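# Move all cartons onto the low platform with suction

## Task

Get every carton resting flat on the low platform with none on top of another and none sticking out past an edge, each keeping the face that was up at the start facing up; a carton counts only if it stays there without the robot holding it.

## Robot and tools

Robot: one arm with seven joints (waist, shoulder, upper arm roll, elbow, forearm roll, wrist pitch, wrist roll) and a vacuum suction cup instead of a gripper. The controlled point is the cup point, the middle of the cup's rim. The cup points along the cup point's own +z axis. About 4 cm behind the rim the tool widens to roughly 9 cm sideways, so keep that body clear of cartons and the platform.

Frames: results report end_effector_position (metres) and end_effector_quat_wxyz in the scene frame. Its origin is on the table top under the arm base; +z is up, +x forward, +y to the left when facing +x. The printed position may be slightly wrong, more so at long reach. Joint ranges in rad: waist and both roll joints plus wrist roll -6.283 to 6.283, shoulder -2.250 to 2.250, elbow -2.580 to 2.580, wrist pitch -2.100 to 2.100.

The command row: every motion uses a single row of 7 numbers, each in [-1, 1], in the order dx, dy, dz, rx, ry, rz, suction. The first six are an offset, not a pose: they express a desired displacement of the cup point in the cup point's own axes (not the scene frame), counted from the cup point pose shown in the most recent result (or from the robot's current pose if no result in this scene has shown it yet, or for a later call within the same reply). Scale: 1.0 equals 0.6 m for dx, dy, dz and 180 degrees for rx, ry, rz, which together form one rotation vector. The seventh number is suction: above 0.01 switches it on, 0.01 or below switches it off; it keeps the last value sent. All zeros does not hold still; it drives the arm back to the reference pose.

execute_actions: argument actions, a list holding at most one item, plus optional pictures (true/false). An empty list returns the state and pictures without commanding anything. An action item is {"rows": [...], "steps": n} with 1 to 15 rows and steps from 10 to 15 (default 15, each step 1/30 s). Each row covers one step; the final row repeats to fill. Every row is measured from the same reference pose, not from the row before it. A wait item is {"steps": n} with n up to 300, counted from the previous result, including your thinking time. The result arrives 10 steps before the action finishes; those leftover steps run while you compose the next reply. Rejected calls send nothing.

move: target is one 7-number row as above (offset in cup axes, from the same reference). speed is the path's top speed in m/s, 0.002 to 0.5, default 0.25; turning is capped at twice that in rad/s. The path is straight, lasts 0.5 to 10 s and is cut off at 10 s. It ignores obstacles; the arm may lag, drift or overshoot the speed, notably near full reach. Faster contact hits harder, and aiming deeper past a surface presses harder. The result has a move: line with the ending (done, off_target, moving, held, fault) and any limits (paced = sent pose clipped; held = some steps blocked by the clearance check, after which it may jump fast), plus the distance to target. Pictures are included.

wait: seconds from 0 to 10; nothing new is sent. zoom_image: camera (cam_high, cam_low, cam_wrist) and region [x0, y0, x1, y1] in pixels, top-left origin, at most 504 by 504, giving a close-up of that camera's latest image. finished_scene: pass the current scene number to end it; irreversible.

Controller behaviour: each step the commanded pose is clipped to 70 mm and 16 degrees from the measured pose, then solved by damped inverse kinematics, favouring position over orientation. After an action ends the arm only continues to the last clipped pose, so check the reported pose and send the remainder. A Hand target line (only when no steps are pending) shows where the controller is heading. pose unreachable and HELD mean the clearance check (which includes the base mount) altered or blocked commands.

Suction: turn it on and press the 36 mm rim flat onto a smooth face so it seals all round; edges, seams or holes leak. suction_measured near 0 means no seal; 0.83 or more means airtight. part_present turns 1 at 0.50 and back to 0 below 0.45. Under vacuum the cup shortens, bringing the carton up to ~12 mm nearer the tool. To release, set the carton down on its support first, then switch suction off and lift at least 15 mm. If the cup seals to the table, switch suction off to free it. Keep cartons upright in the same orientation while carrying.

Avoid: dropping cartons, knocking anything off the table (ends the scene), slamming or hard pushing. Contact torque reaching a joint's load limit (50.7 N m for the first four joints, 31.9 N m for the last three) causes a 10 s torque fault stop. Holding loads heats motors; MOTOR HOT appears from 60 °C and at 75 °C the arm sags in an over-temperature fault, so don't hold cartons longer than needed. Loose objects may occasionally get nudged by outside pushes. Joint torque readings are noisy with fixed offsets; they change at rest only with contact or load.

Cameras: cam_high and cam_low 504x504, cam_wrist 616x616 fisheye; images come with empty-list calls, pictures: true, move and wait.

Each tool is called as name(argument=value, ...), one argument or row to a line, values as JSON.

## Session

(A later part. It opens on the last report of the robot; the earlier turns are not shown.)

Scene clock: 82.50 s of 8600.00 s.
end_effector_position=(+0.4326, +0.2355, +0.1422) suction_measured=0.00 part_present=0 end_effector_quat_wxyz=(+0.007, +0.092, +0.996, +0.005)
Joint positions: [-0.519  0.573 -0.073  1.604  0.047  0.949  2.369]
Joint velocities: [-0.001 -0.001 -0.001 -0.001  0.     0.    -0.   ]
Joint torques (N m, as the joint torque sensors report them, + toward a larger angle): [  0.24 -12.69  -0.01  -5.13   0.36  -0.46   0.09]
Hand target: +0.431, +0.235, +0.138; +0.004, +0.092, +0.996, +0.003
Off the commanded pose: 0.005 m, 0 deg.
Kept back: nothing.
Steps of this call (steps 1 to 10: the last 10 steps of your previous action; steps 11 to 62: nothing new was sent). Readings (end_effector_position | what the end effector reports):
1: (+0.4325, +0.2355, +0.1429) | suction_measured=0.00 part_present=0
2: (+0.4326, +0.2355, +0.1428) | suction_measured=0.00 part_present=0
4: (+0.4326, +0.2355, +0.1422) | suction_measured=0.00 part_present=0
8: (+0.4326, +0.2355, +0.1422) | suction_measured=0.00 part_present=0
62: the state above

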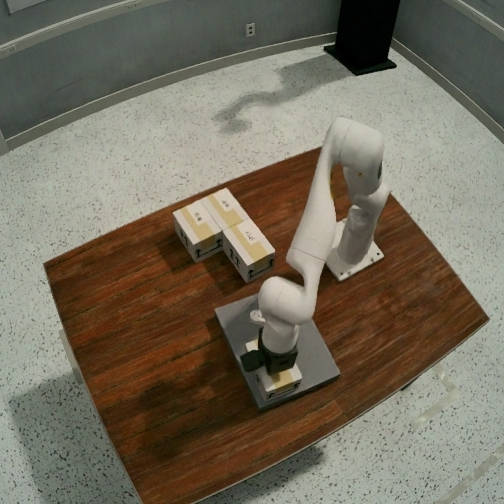

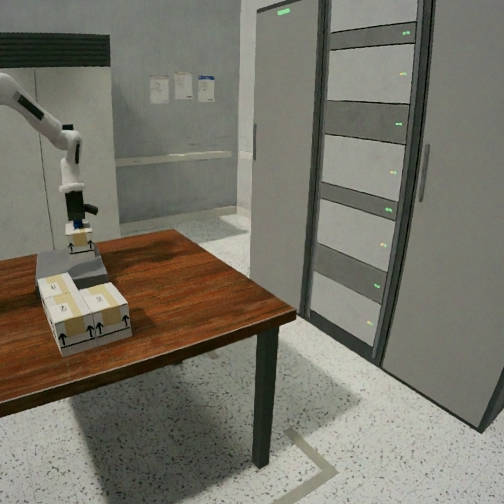

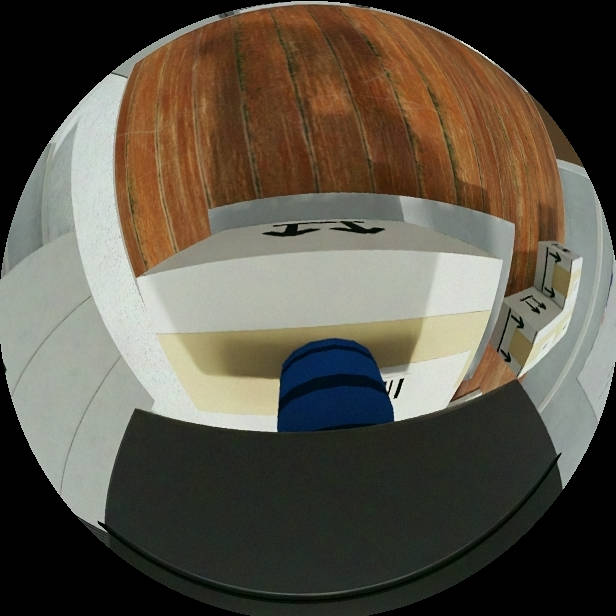

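move(
  target=[0, 0, -0.0833, 0.0036, 0.0041, 0, -1],
  speed=0.2,
)

move(
  target=[0.1104, -0.6498, 0.1037, 0, 0, -0.05356, -1],
  speed=0.35,
)

Scene clock: 84.90 s of 8600.00 s.
end_effector_position=(+0.4317, +0.2351, +0.1921) suction_measured=0.00 part_present=0 end_effector_quat_wxyz=(-0.000, +0.092, +0.996, +0.000)
Joint positions: [-0.519  0.522 -0.073  1.511  0.039  1.109  2.376]
Joint velocities: [-0.002 -0.002  0.    -0.    -0.    -0.002 -0.001]
Joint torques (N m, as the joint torque sensors report them, + toward a larger angle): [  0.16 -17.82  -0.17  -7.18   0.3    0.16   0.01]
Hand target: +0.432, +0.235, +0.192; -0.000, +0.092, +0.996, +0.000
Off the commanded pose: 0.000 m, 0 deg.
Kept back: nothing.
move: done

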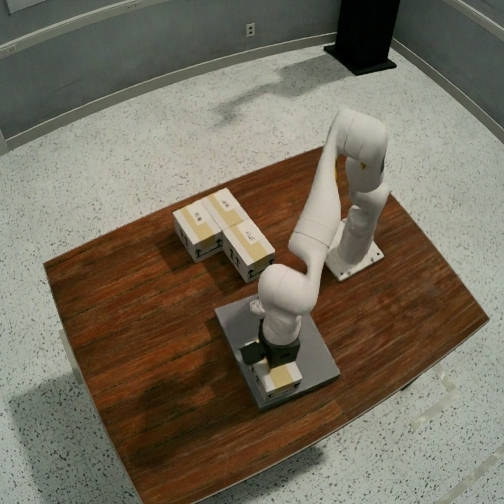

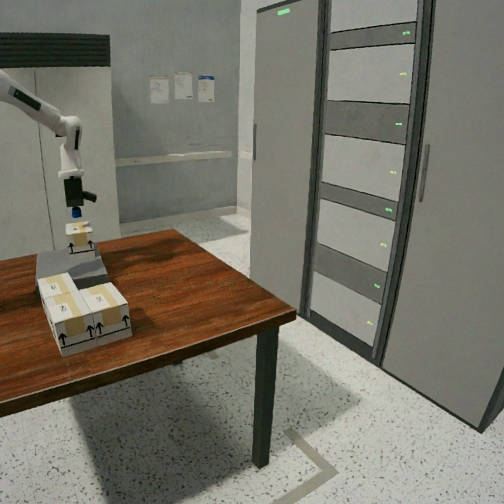

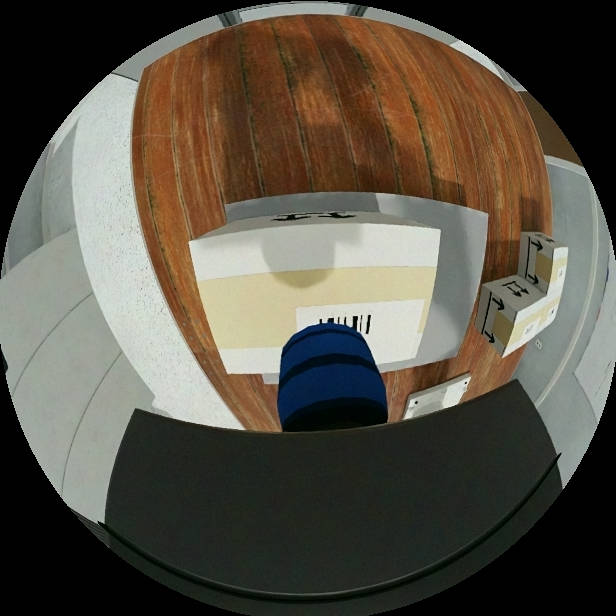

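Scene clock: 86.70 s of 8600.00 s.
end_effector_position=(+0.2965, -0.1357, +0.1295) suction_measured=0.00 part_present=0 end_effector_quat_wxyz=(+0.001, +0.008, +1.000, +0.001)
Joint positions: [ 0.294  0.297  0.057  2.148 -0.032  0.698  3.516]
Joint velocities: [ 0.002  0.002  0.003 -0.001 -0.003 -0.     0.003]
Joint torques (N m, as the joint torque sensors report them, + toward a larger angle): [  0.44 -11.41   0.12  -5.44   0.4    0.15  -0.09]
Hand target: +0.296, -0.136, +0.129; +0.001, +0.008, +1.000, +0.001
Off the commanded pose: 0.001 m, 0 deg.
Kept back: nothing.
move: done

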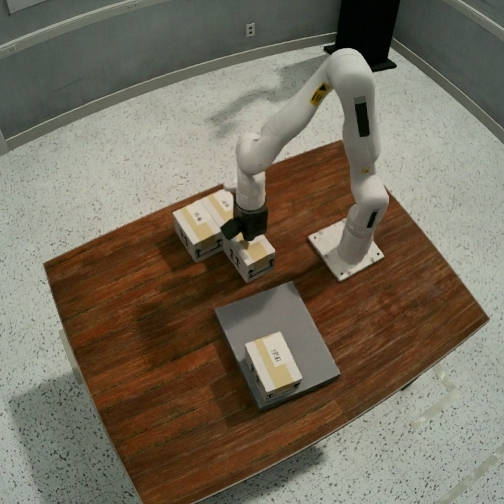

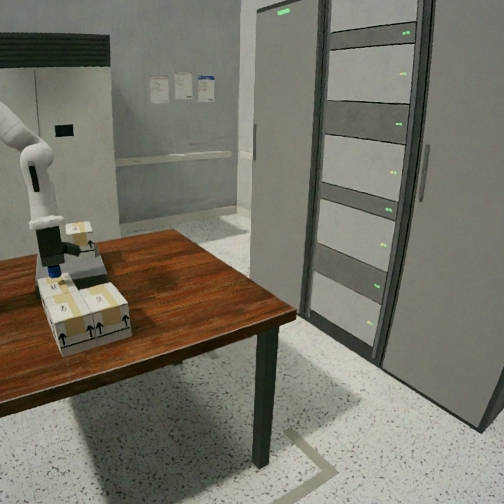

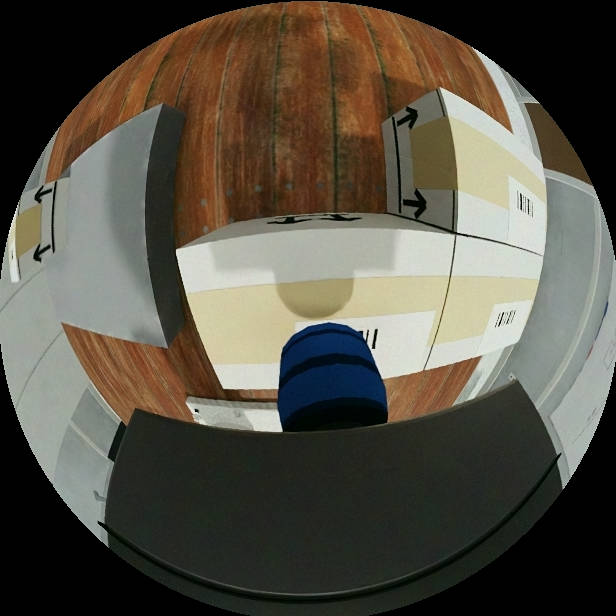

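execute_actions(
  actions=[],
)

Scene clock: 88.63 s of 8600.00 s.
end_effector_position=(+0.2964, -0.1358, +0.1294) suction_measured=0.00 part_present=0 end_effector_quat_wxyz=(+0.001, +0.008, +1.000, +0.001)
Joint positions: [ 0.294  0.297  0.057  2.148 -0.032  0.698  3.516]
Joint velocities: [ 0.    -0.    -0.     0.001  0.001 -0.     0.   ]
Joint torques (N m, as the joint torque sensors report them, + toward a larger angle): [  0.3  -11.71   0.27  -5.41   0.23   0.09   0.1 ]
Hand target: +0.296, -0.136, +0.129; +0.001, +0.008, +1.000, +0.001
Off the commanded pose: 0.001 m, 0 deg.
Kept back: nothing.
Steps of this call (steps 1 to 58: nothing new was sent). Readings (end_effector_position | what the end effector reports):
1: (+0.2965, -0.1357, +0.1295) | suction_measured=0.00 part_present=0
2: (+0.2964, -0.1357, +0.1295) | suction_measured=0.00 part_present=0
4: (+0.2964, -0.1358, +0.1294) | suction_measured=0.00 part_present=0
8: (+0.2964, -0.1358, +0.1294) | suction_measured=0.00 part_present=0
58: the state above

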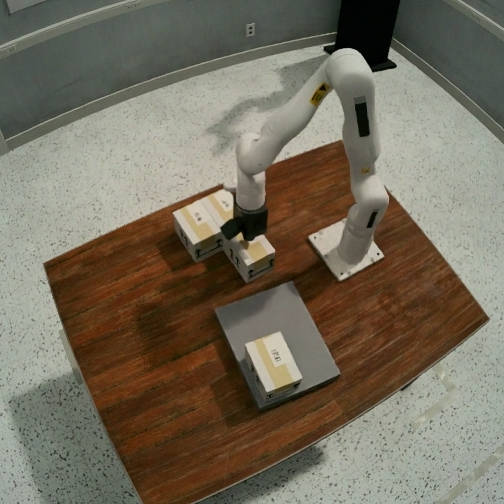

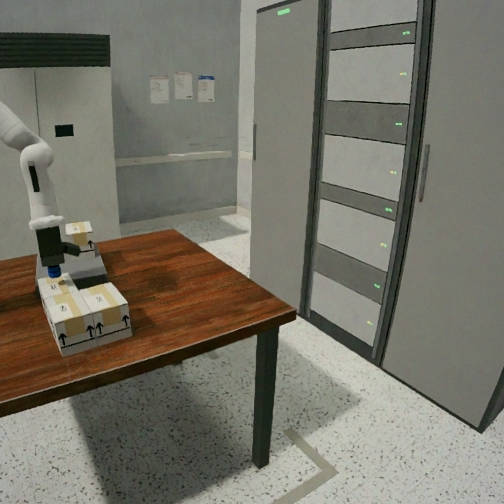

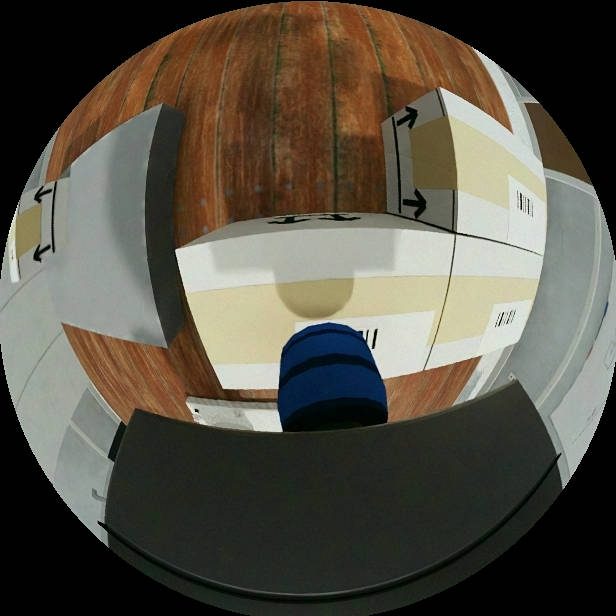

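zoom_image(
  camera="cam_high",
  region=[150, 170, 400, 420],
)

Region (150, 170, 400, 420) of cam_high's 504x504 image, scaled by 2.016, with more detail than that image has.

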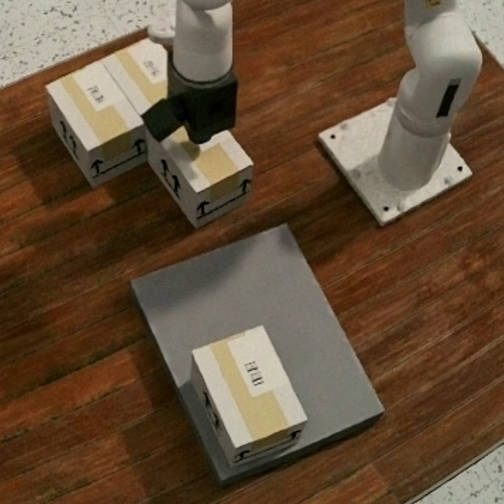

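move(
  target=[0, 0, 0.044, 0, 0, 0, 1],
  speed=0.06,
)

Scene clock: 90.57 s of 8600.00 s.
end_effector_position=(+0.2965, -0.1358, +0.1031) suction_measured=0.21 part_present=0 end_effector_quat_wxyz=(+0.001, +0.008, +1.000, +0.001)
Joint positions: [ 0.299  0.357  0.051  2.183 -0.039  0.601  3.522]
Joint velocities: [ 0.002  0.027 -0.     0.014  0.002 -0.005  0.001]
Joint torques (N m, as the joint torque sensors report them, + toward a larger angle): [ -0.06 -13.16   0.36  -5.27   0.16   0.16   0.09]
Hand target: +0.296, -0.136, +0.103; +0.001, +0.008, +1.000, +0.001
Off the commanded pose: 0.000 m, 0 deg.
Kept back: nothing.
move: done

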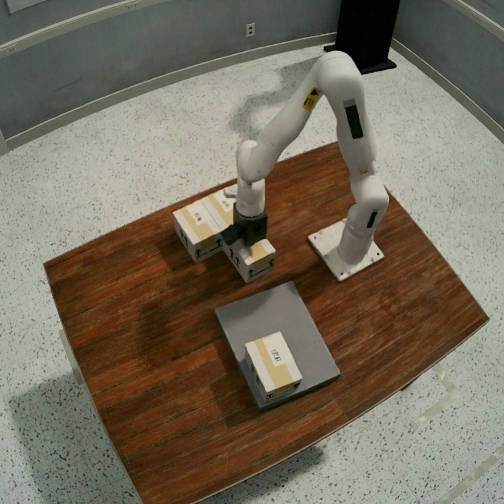

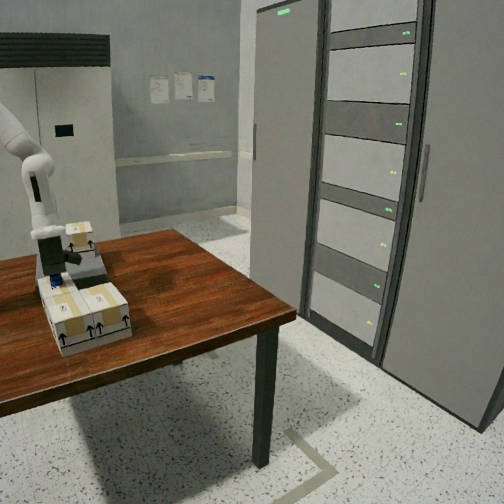

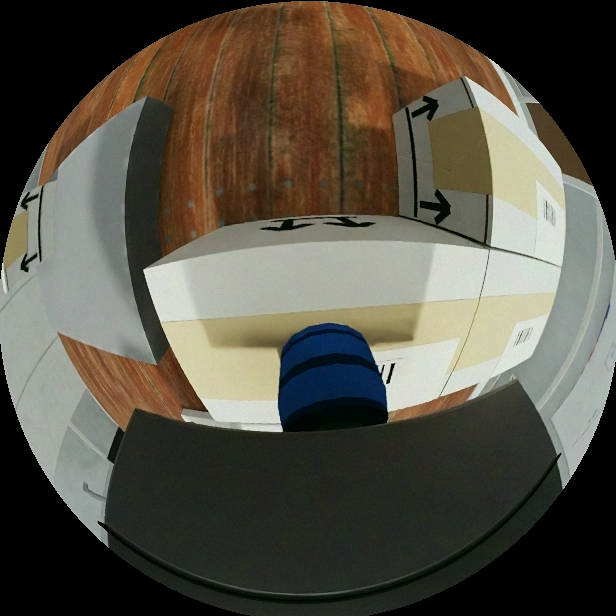

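execute_actions(
  actions=[
    {"steps": 20},
  ],
  pictures=true,
)

Scene clock: 91.23 s of 8600.00 s.
end_effector_position=(+0.2965, -0.1358, +0.1030) suction_measured=0.89 part_present=1 end_effector_quat_wxyz=(+0.001, +0.008, +1.000, +0.001)
Joint positions: [ 0.299  0.358  0.051  2.183 -0.039  0.602  3.522]
Joint velocities: [ 0.    -0.     0.001  0.     0.001  0.001  0.001]
Joint torques (N m, as the joint torque sensors report them, + toward a larger angle): [  0.14 -13.54   0.46  -5.62   0.12   0.02   0.02]
Hand target: +0.296, -0.136, +0.103; +0.001, +0.008, +1.000, +0.001
Off the commanded pose: 0.000 m, 0 deg.
Kept back: nothing.
Steps of this call (steps 1 to 20: nothing new was sent). Readings (end_effector_position | what the end effector reports):
1: (+0.2960, -0.1357, +0.1027) | suction_measured=0.28 part_present=0
2: (+0.2958, -0.1356, +0.1026) | suction_measured=0.38 part_present=0
4: (+0.2956, -0.1355, +0.1024) | suction_measured=0.59 part_present=1
8: (+0.2963, -0.1359, +0.1028) | suction_measured=0.83 part_present=1
20: the state above

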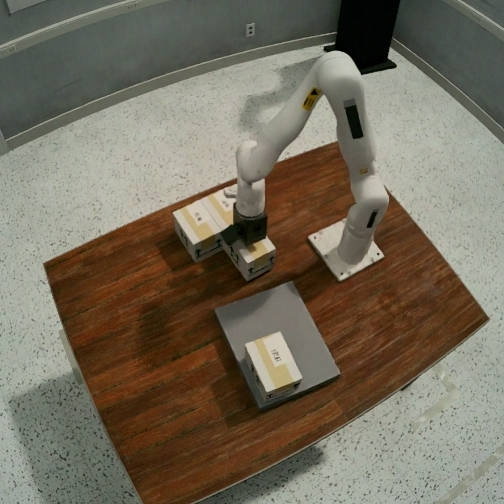

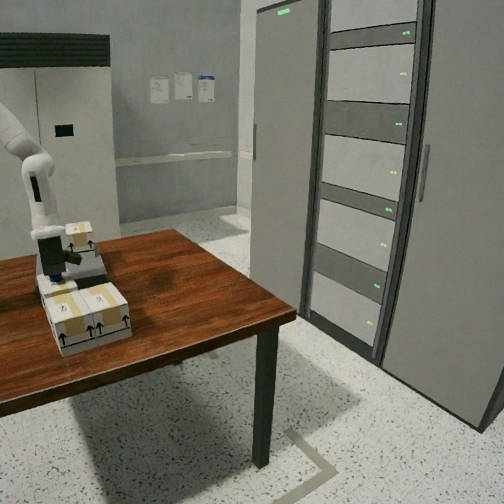

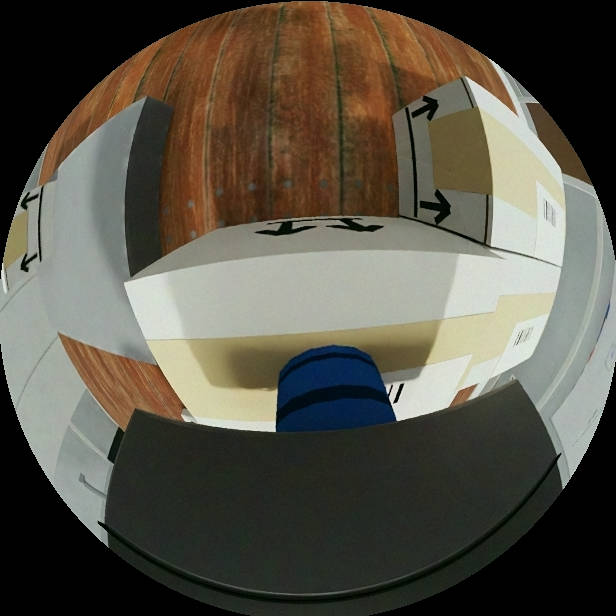

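zoom_image(
  camera="cam_wrist",
  region=[60, 180, 560, 460],
)

Region (60, 180, 560, 460) of cam_wrist's 616x616 image, scaled by 1.008, with more detail than that image has; it fills the top 282 rows of this view, and the rest is white.

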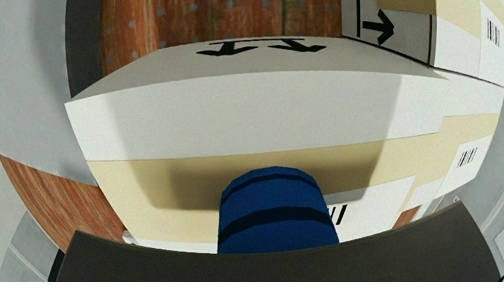

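zoom_image(
  camera="cam_wrist",
  region=[440, 200, 560, 320],
)

zoom_image(
  camera="cam_wrist",
  region=[80, 230, 200, 350],
)

Region (440, 200, 560, 320) of cam_wrist's 616x616 image, scaled by 4.200, with more detail than that image has.

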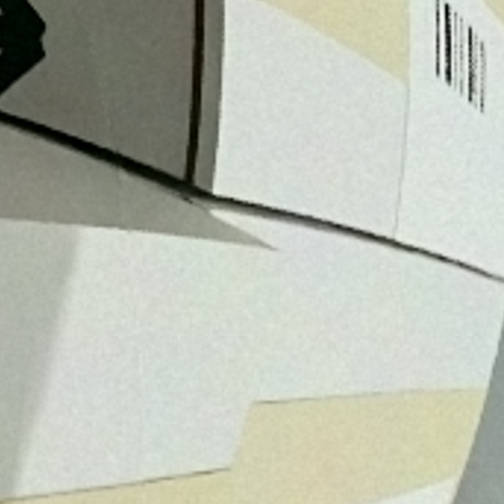

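Region (80, 230, 200, 350) of cam_wrist's 616x616 image, scaled by 4.200, with more detail than that image has.

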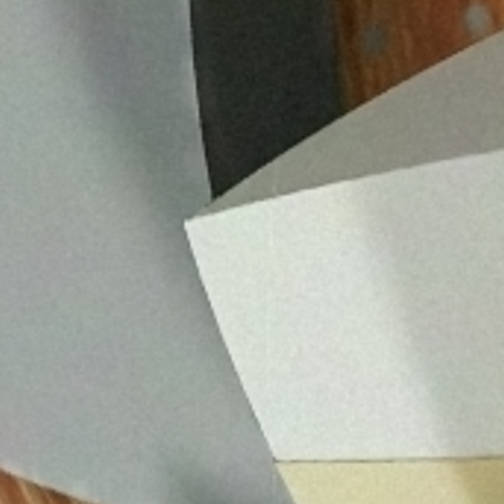

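move(
  target=[0, 0, -0.18667, 0, 0, 0, 1],
  speed=0.25,
)

move(
  target=[-0.02482, 0.63631, -0.05, 0, 0, 0.0533, 1],
  speed=0.3,
)

Scene clock: 97.63 s of 8600.00 s.
end_effector_position=(+0.2961, -0.1358, +0.2149) suction_measured=0.89 part_present=1 end_effector_quat_wxyz=(+0.000, +0.008, +1.000, +0.002)
Joint positions: [ 0.283  0.143  0.065  1.998 -0.016  1.002  3.5  ]
Joint velocities: [-0.002 -0.005 -0.    -0.002  0.     0.001 -0.   ]
Joint torques (N m, as the joint torque sensors report them, + toward a larger angle): [  0.2  -11.75  -0.03  -8.38   0.27   0.17   0.02]
Hand target: +0.296, -0.136, +0.215; +0.001, +0.008, +1.000, +0.001
Off the commanded pose: 0.000 m, 0 deg.
Kept back: nothing.
After step 90, 2.53 s passed at rest.
move: done

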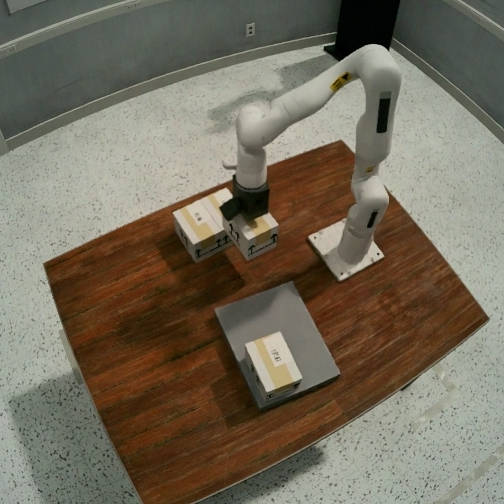

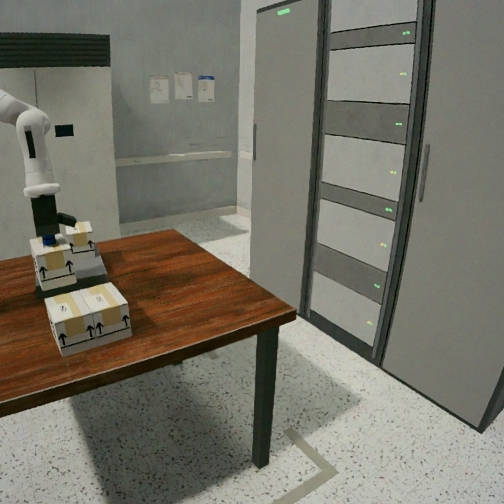

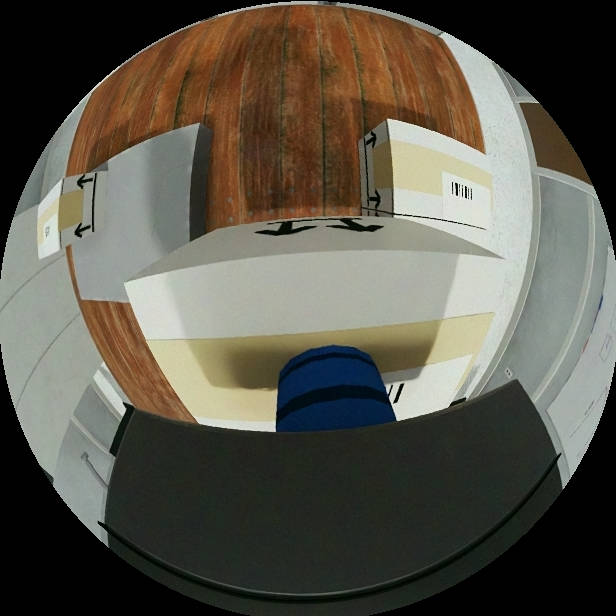

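Scene clock: 99.33 s of 8600.00 s.
end_effector_position=(+0.3162, +0.2447, +0.2456) suction_measured=0.89 part_present=1 end_effector_quat_wxyz=(+0.000, +0.092, +0.996, +0.000)
Joint positions: [-0.463  0.285 -0.354  1.712  0.105  1.162  2.129]
Joint velocities: [-0.008  0.012 -0.012 -0.001  0.003  0.001 -0.004]
Joint torques (N m, as the joint torque sensors report them, + toward a larger angle): [  0.29 -15.49  -0.24  -8.82   0.46   0.11   0.16]
Hand target: +0.316, +0.245, +0.245; -0.000, +0.091, +0.996, +0.000
Off the commanded pose: 0.001 m, 0 deg.
Kept back: nothing.
move: done

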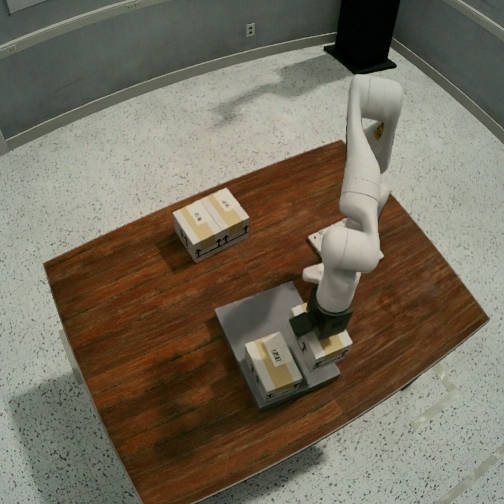

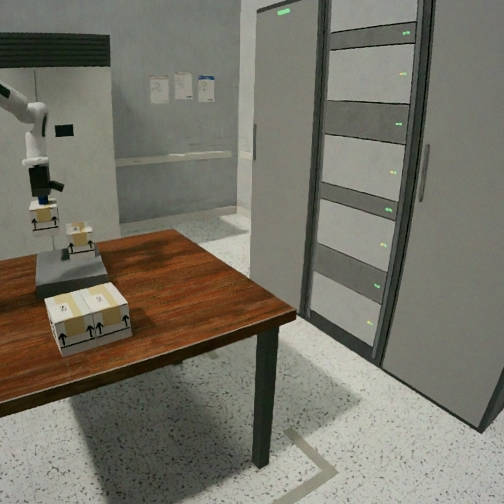

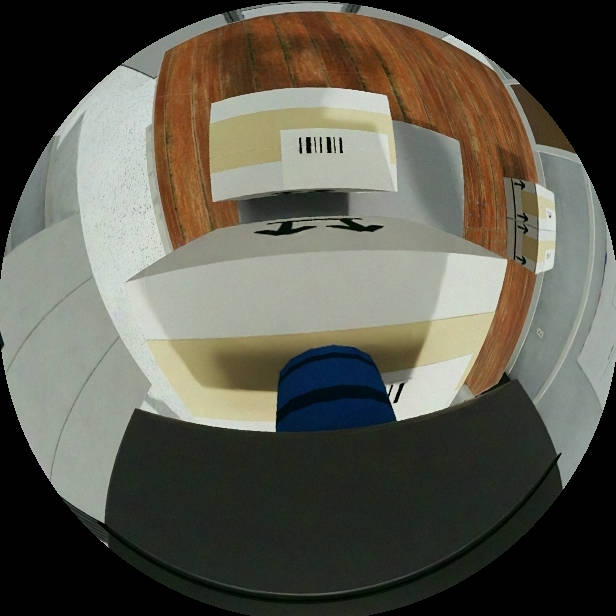

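zoom_image(
  camera="cam_wrist",
  region=[180, 70, 480, 240],
)

Region (180, 70, 480, 240) of cam_wrist's 616x616 image, scaled by 1.680, with more detail than that image has; it fills the top 286 rows of this view, and the rest is white.

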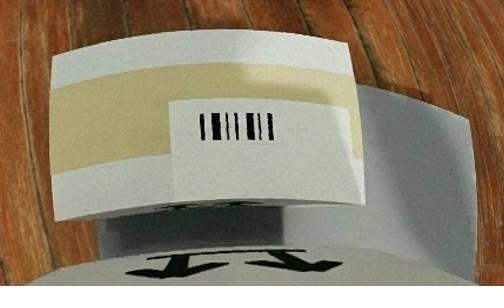

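move(
  target=[-0.01667, 0.005, 0.171, 0, 0, 0, 1],
  speed=0.2,
)

move(
  target=[0, 0, 0.0108, 0, 0, 0, 1],
  speed=0.02,
)

Scene clock: 102.70 s of 8600.00 s.
end_effector_position=(+0.3272, +0.2458, +0.1432) suction_measured=0.89 part_present=1 end_effector_quat_wxyz=(+0.000, +0.092, +0.996, +0.000)
Joint positions: [-0.483  0.439 -0.327  1.864  0.179  0.865  2.077]
Joint velocities: [-0.003  0.007 -0.001  0.001  0.     0.001 -0.   ]
Joint torques (N m, as the joint torque sensors report them, + toward a larger angle): [  0.19 -17.02  -1.08  -7.58   0.21   0.31   0.04]
Hand target: +0.327, +0.246, +0.143; +0.000, +0.092, +0.996, +0.000
Off the commanded pose: 0.001 m, 0 deg.
Kept back: nothing.
move: done

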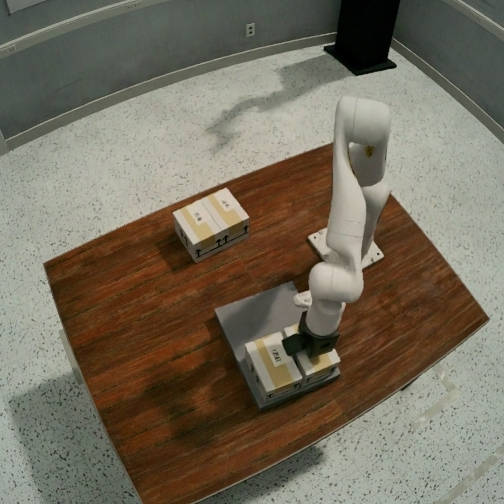

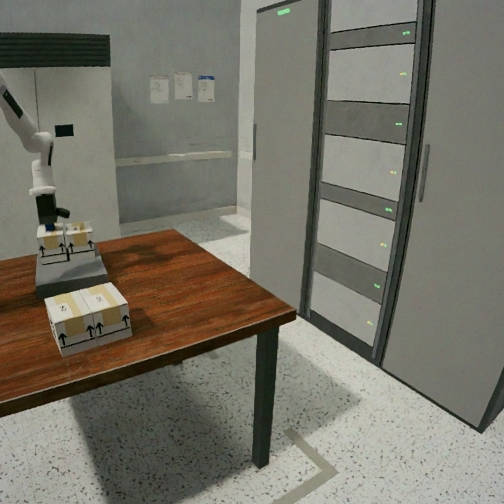

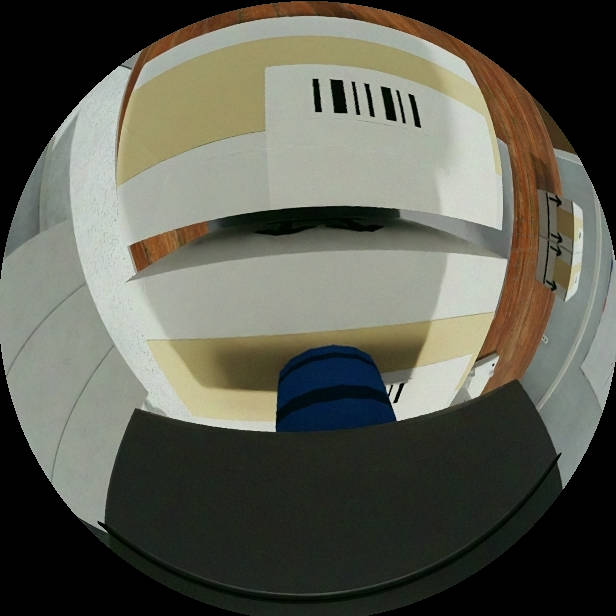

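Scene clock: 103.40 s of 8600.00 s.
end_effector_position=(+0.3276, +0.2461, +0.1381) suction_measured=0.89 part_present=1 end_effector_quat_wxyz=(+0.002, +0.093, +0.996, +0.001)
Joint positions: [-0.485  0.447 -0.325  1.872  0.185  0.847  2.072]
Joint velocities: [-0.001 -0.001 -0.    -0.    -0.001  0.    -0.   ]
Joint torques (N m, as the joint torque sensors report them, + toward a larger angle): [  0.16 -14.81  -0.96  -6.67   0.34  -0.29  -0.01]
Hand target: +0.327, +0.246, +0.137; +0.000, +0.092, +0.996, +0.000
Off the commanded pose: 0.001 m, 0 deg.
Kept back: nothing.
move: done

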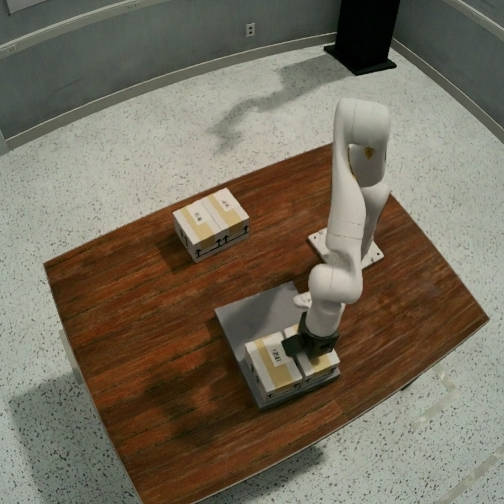

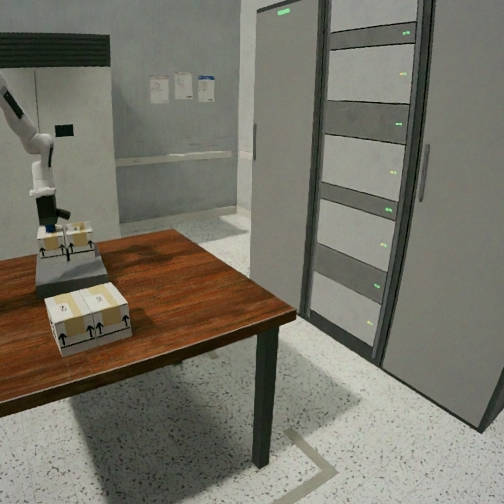

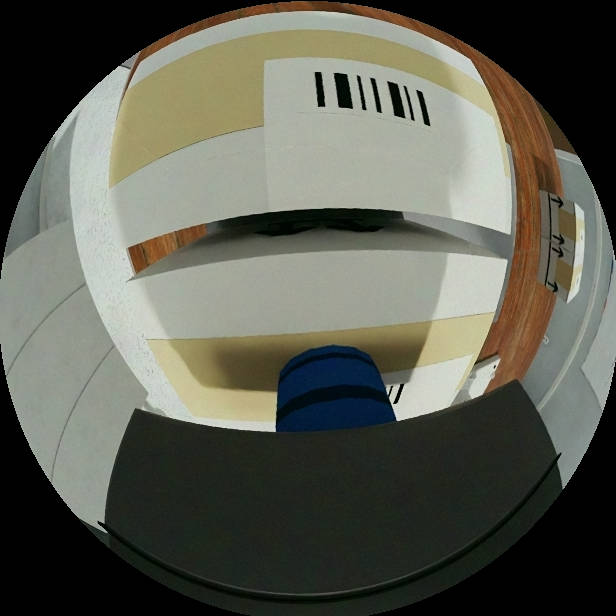

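move(
  target=[0, 0, -0.10317, 0, 0, 0, -1],
  speed=0.15,
)

move(
  target=[-0.27866, -0.82811, 0.10833, 0, 0, -0.05356, -1],
  speed=0.35,
)

Scene clock: 106.00 s of 8600.00 s.
end_effector_position=(+0.3271, +0.2460, +0.1999) suction_measured=0.00 part_present=0 end_effector_quat_wxyz=(+0.001, +0.092, +0.996, +0.001)
Joint positions: [-0.465  0.355 -0.344  1.775  0.137  1.03   2.116]
Joint velocities: [-0.    -0.003  0.001 -0.002  0.    -0.     0.   ]
Joint torques (N m, as the joint torque sensors report them, + toward a larger angle): [  0.11 -14.59  -0.96  -7.15   0.21   0.15   0.09]
Hand target: +0.327, +0.246, +0.200; +0.001, +0.092, +0.996, +0.001
Off the commanded pose: 0.000 m, 0 deg.
Kept back: nothing.
move: done

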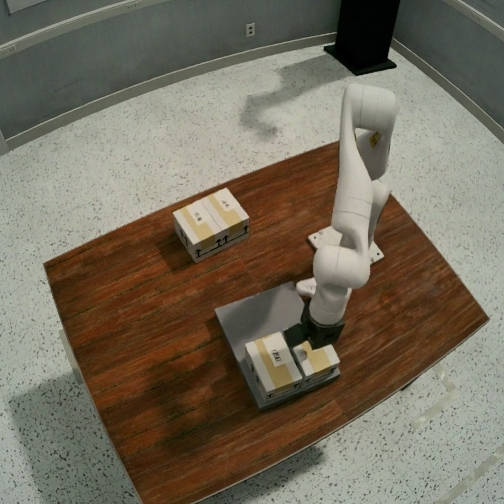

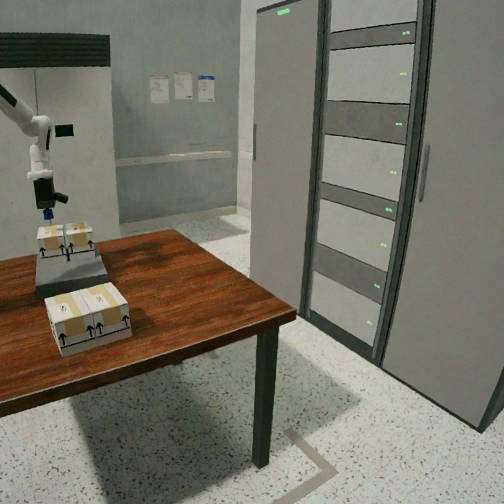

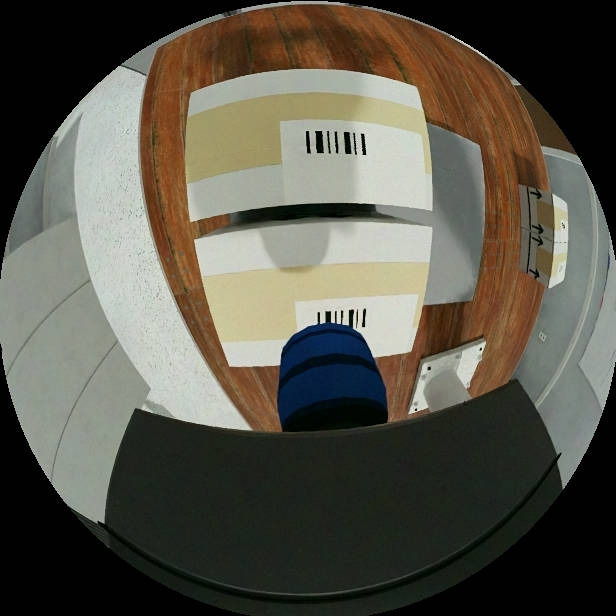

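Scene clock: 108.10 s of 8600.00 s.
end_effector_position=(+0.4020, -0.2721, +0.1342) suction_measured=0.00 part_present=0 end_effector_quat_wxyz=(+0.003, +0.008, +1.000, +0.003)
Joint positions: [ 0.596  0.582 -0.099  1.619  0.057  0.942  3.622]
Joint velocities: [ 0.003  0.004  0.001  0.    -0.001  0.     0.001]
Joint torques (N m, as the joint torque sensors report them, + toward a larger angle): [  0.1  -18.12   0.12  -6.92   0.17   0.07  -0.05]
Hand target: +0.402, -0.272, +0.134; +0.002, +0.008, +1.000, +0.003
Off the commanded pose: 0.002 m, 0 deg.
Kept back: nothing.
move: done

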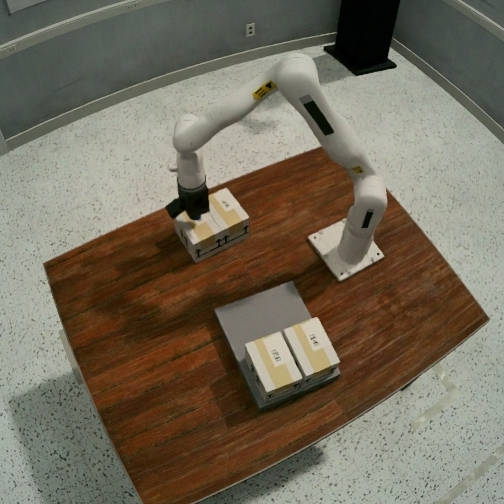

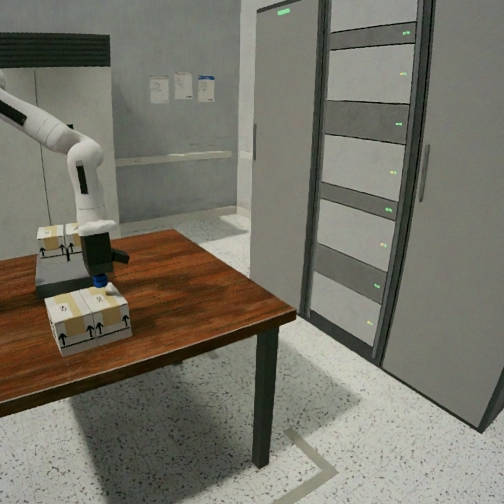

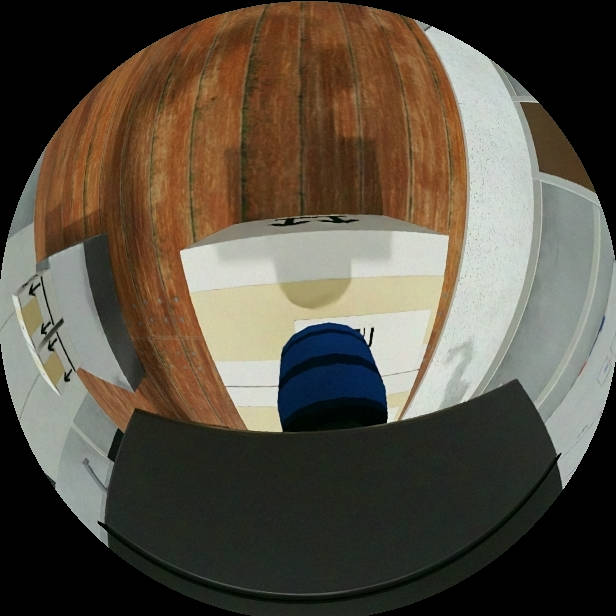

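zoom_image(
  camera="cam_high",
  region=[200, 270, 360, 420],
)

Region (200, 270, 360, 420) of cam_high's 504x504 image, scaled by 3.150, with more detail than that image has; it fills the top 472 rows of this view, and the rest is white.

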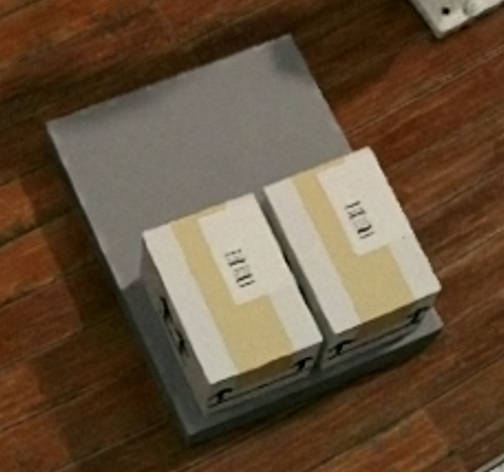

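zoom_image(
  camera="cam_high",
  region=[280, 310, 360, 390],
)

Region (280, 310, 360, 390) of cam_high's 504x504 image, scaled by 6.300, with more detail than that image has.

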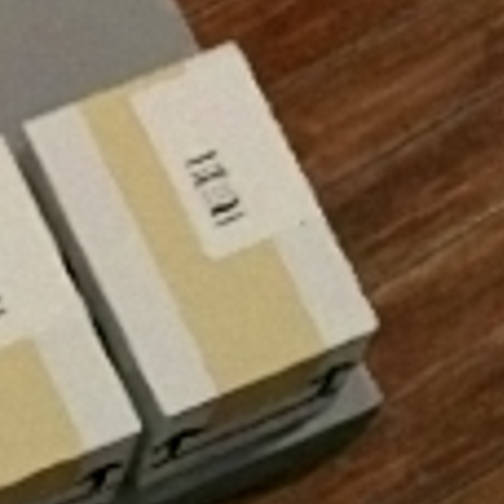

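zoom_image(
  camera="cam_wrist",
  region=[160, 200, 470, 440],
)

Region (160, 200, 470, 440) of cam_wrist's 616x616 image, scaled by 1.626, with more detail than that image has; it fills the top 390 rows of this view, and the rest is white.

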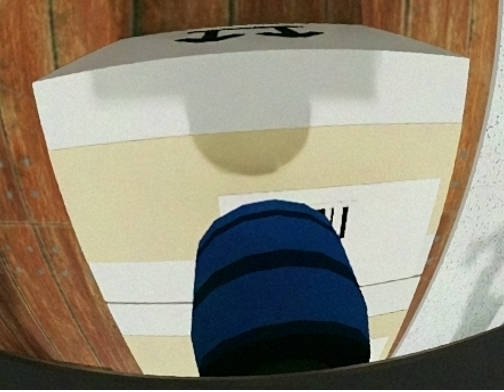

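move(
  target=[0.0039, -0.0036, 0.052, 0.0019, 0.0019, 0, 1],
  speed=0.06,
)

wait(
  seconds=0.4,
)

Scene clock: 113.13 s of 8600.00 s.
end_effector_position=(+0.3992, -0.2738, +0.1023) suction_measured=0.75 part_present=1 end_effector_quat_wxyz=(-0.001, +0.008, +1.000, +0.000)
Joint positions: [ 0.591  0.629 -0.091  1.656  0.071  0.863  3.614]
Joint velocities: [ 0.001 -0.01   0.003 -0.01   0.003 -0.006 -0.   ]
Joint torques (N m, as the joint torque sensors report them, + toward a larger angle): [  0.23 -21.57  -0.08  -7.66   0.35  -0.23   0.  ]
Hand target: +0.400, -0.274, +0.103; -0.000, +0.008, +1.000, -0.000
Off the commanded pose: 0.001 m, 0 deg.
Kept back: nothing.
After step 90, 1.20 s passed at rest.
move: done

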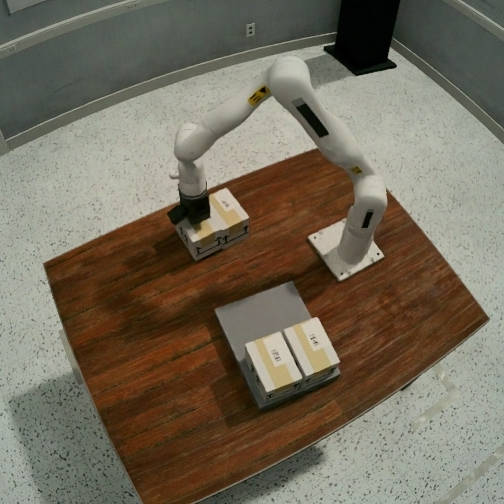

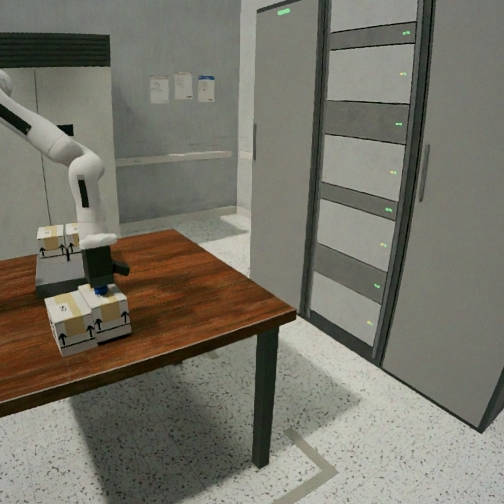

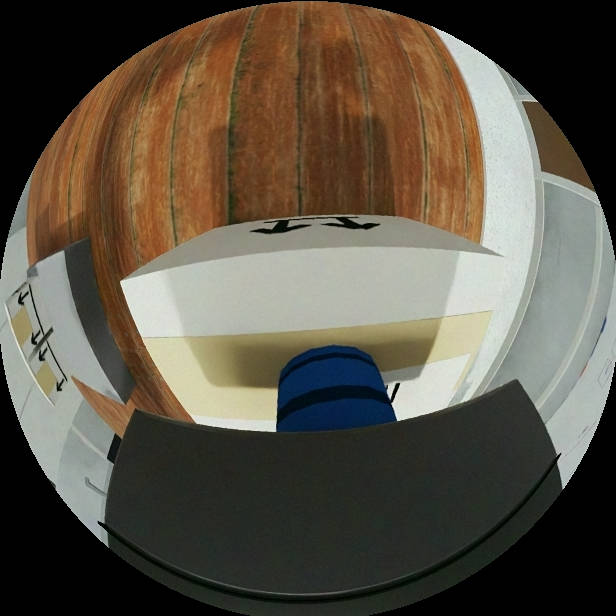

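Scene clock: 113.53 s of 8600.00 s.
end_effector_position=(+0.3997, -0.2741, +0.1030) suction_measured=0.89 part_present=1 end_effector_quat_wxyz=(-0.000, +0.008, +1.000, -0.000)
Joint positions: [ 0.591  0.628 -0.091  1.655  0.071  0.862  3.614]
Joint velocities: [ 0.     0.     0.001 -0.    -0.001  0.002  0.001]
Joint torques (N m, as the joint torque sensors report them, + toward a larger angle): [  0.09 -21.27  -0.12  -7.58   0.33   0.06   0.04]
Hand target: +0.400, -0.274, +0.103; -0.000, +0.008, +1.000, -0.000
Off the commanded pose: 0.000 m, 0 deg.
Kept back: nothing.
Steps of this call (steps 1 to 12: nothing new was sent). Readings (end_effector_position | what the end effector reports):
1: (+0.3995, -0.2740, +0.1026) | suction_measured=0.80 part_present=1
2: (+0.3997, -0.2741, +0.1027) | suction_measured=0.83 part_present=1
4: (+0.3997, -0.2741, +0.1029) | suction_measured=0.86 part_present=1
8: (+0.3997, -0.2741, +0.1030) | suction_measured=0.89 part_present=1
12: the state above

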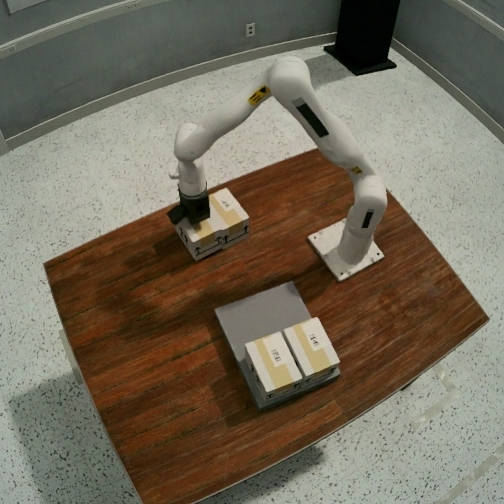

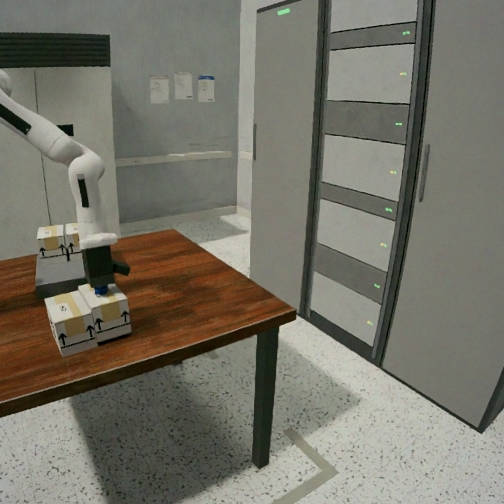

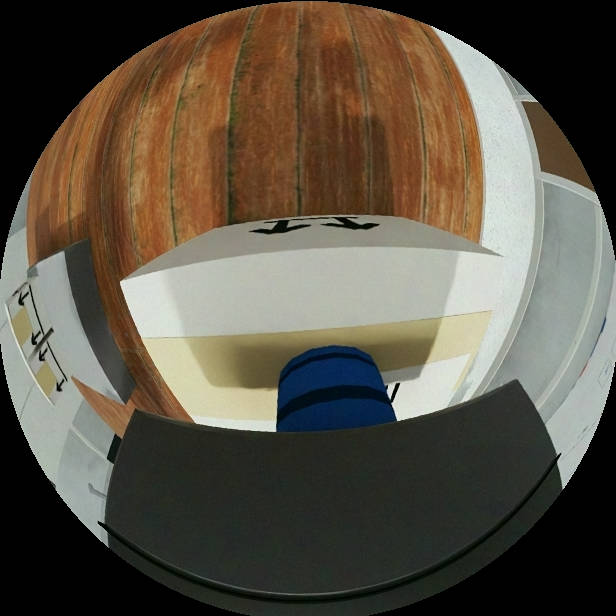

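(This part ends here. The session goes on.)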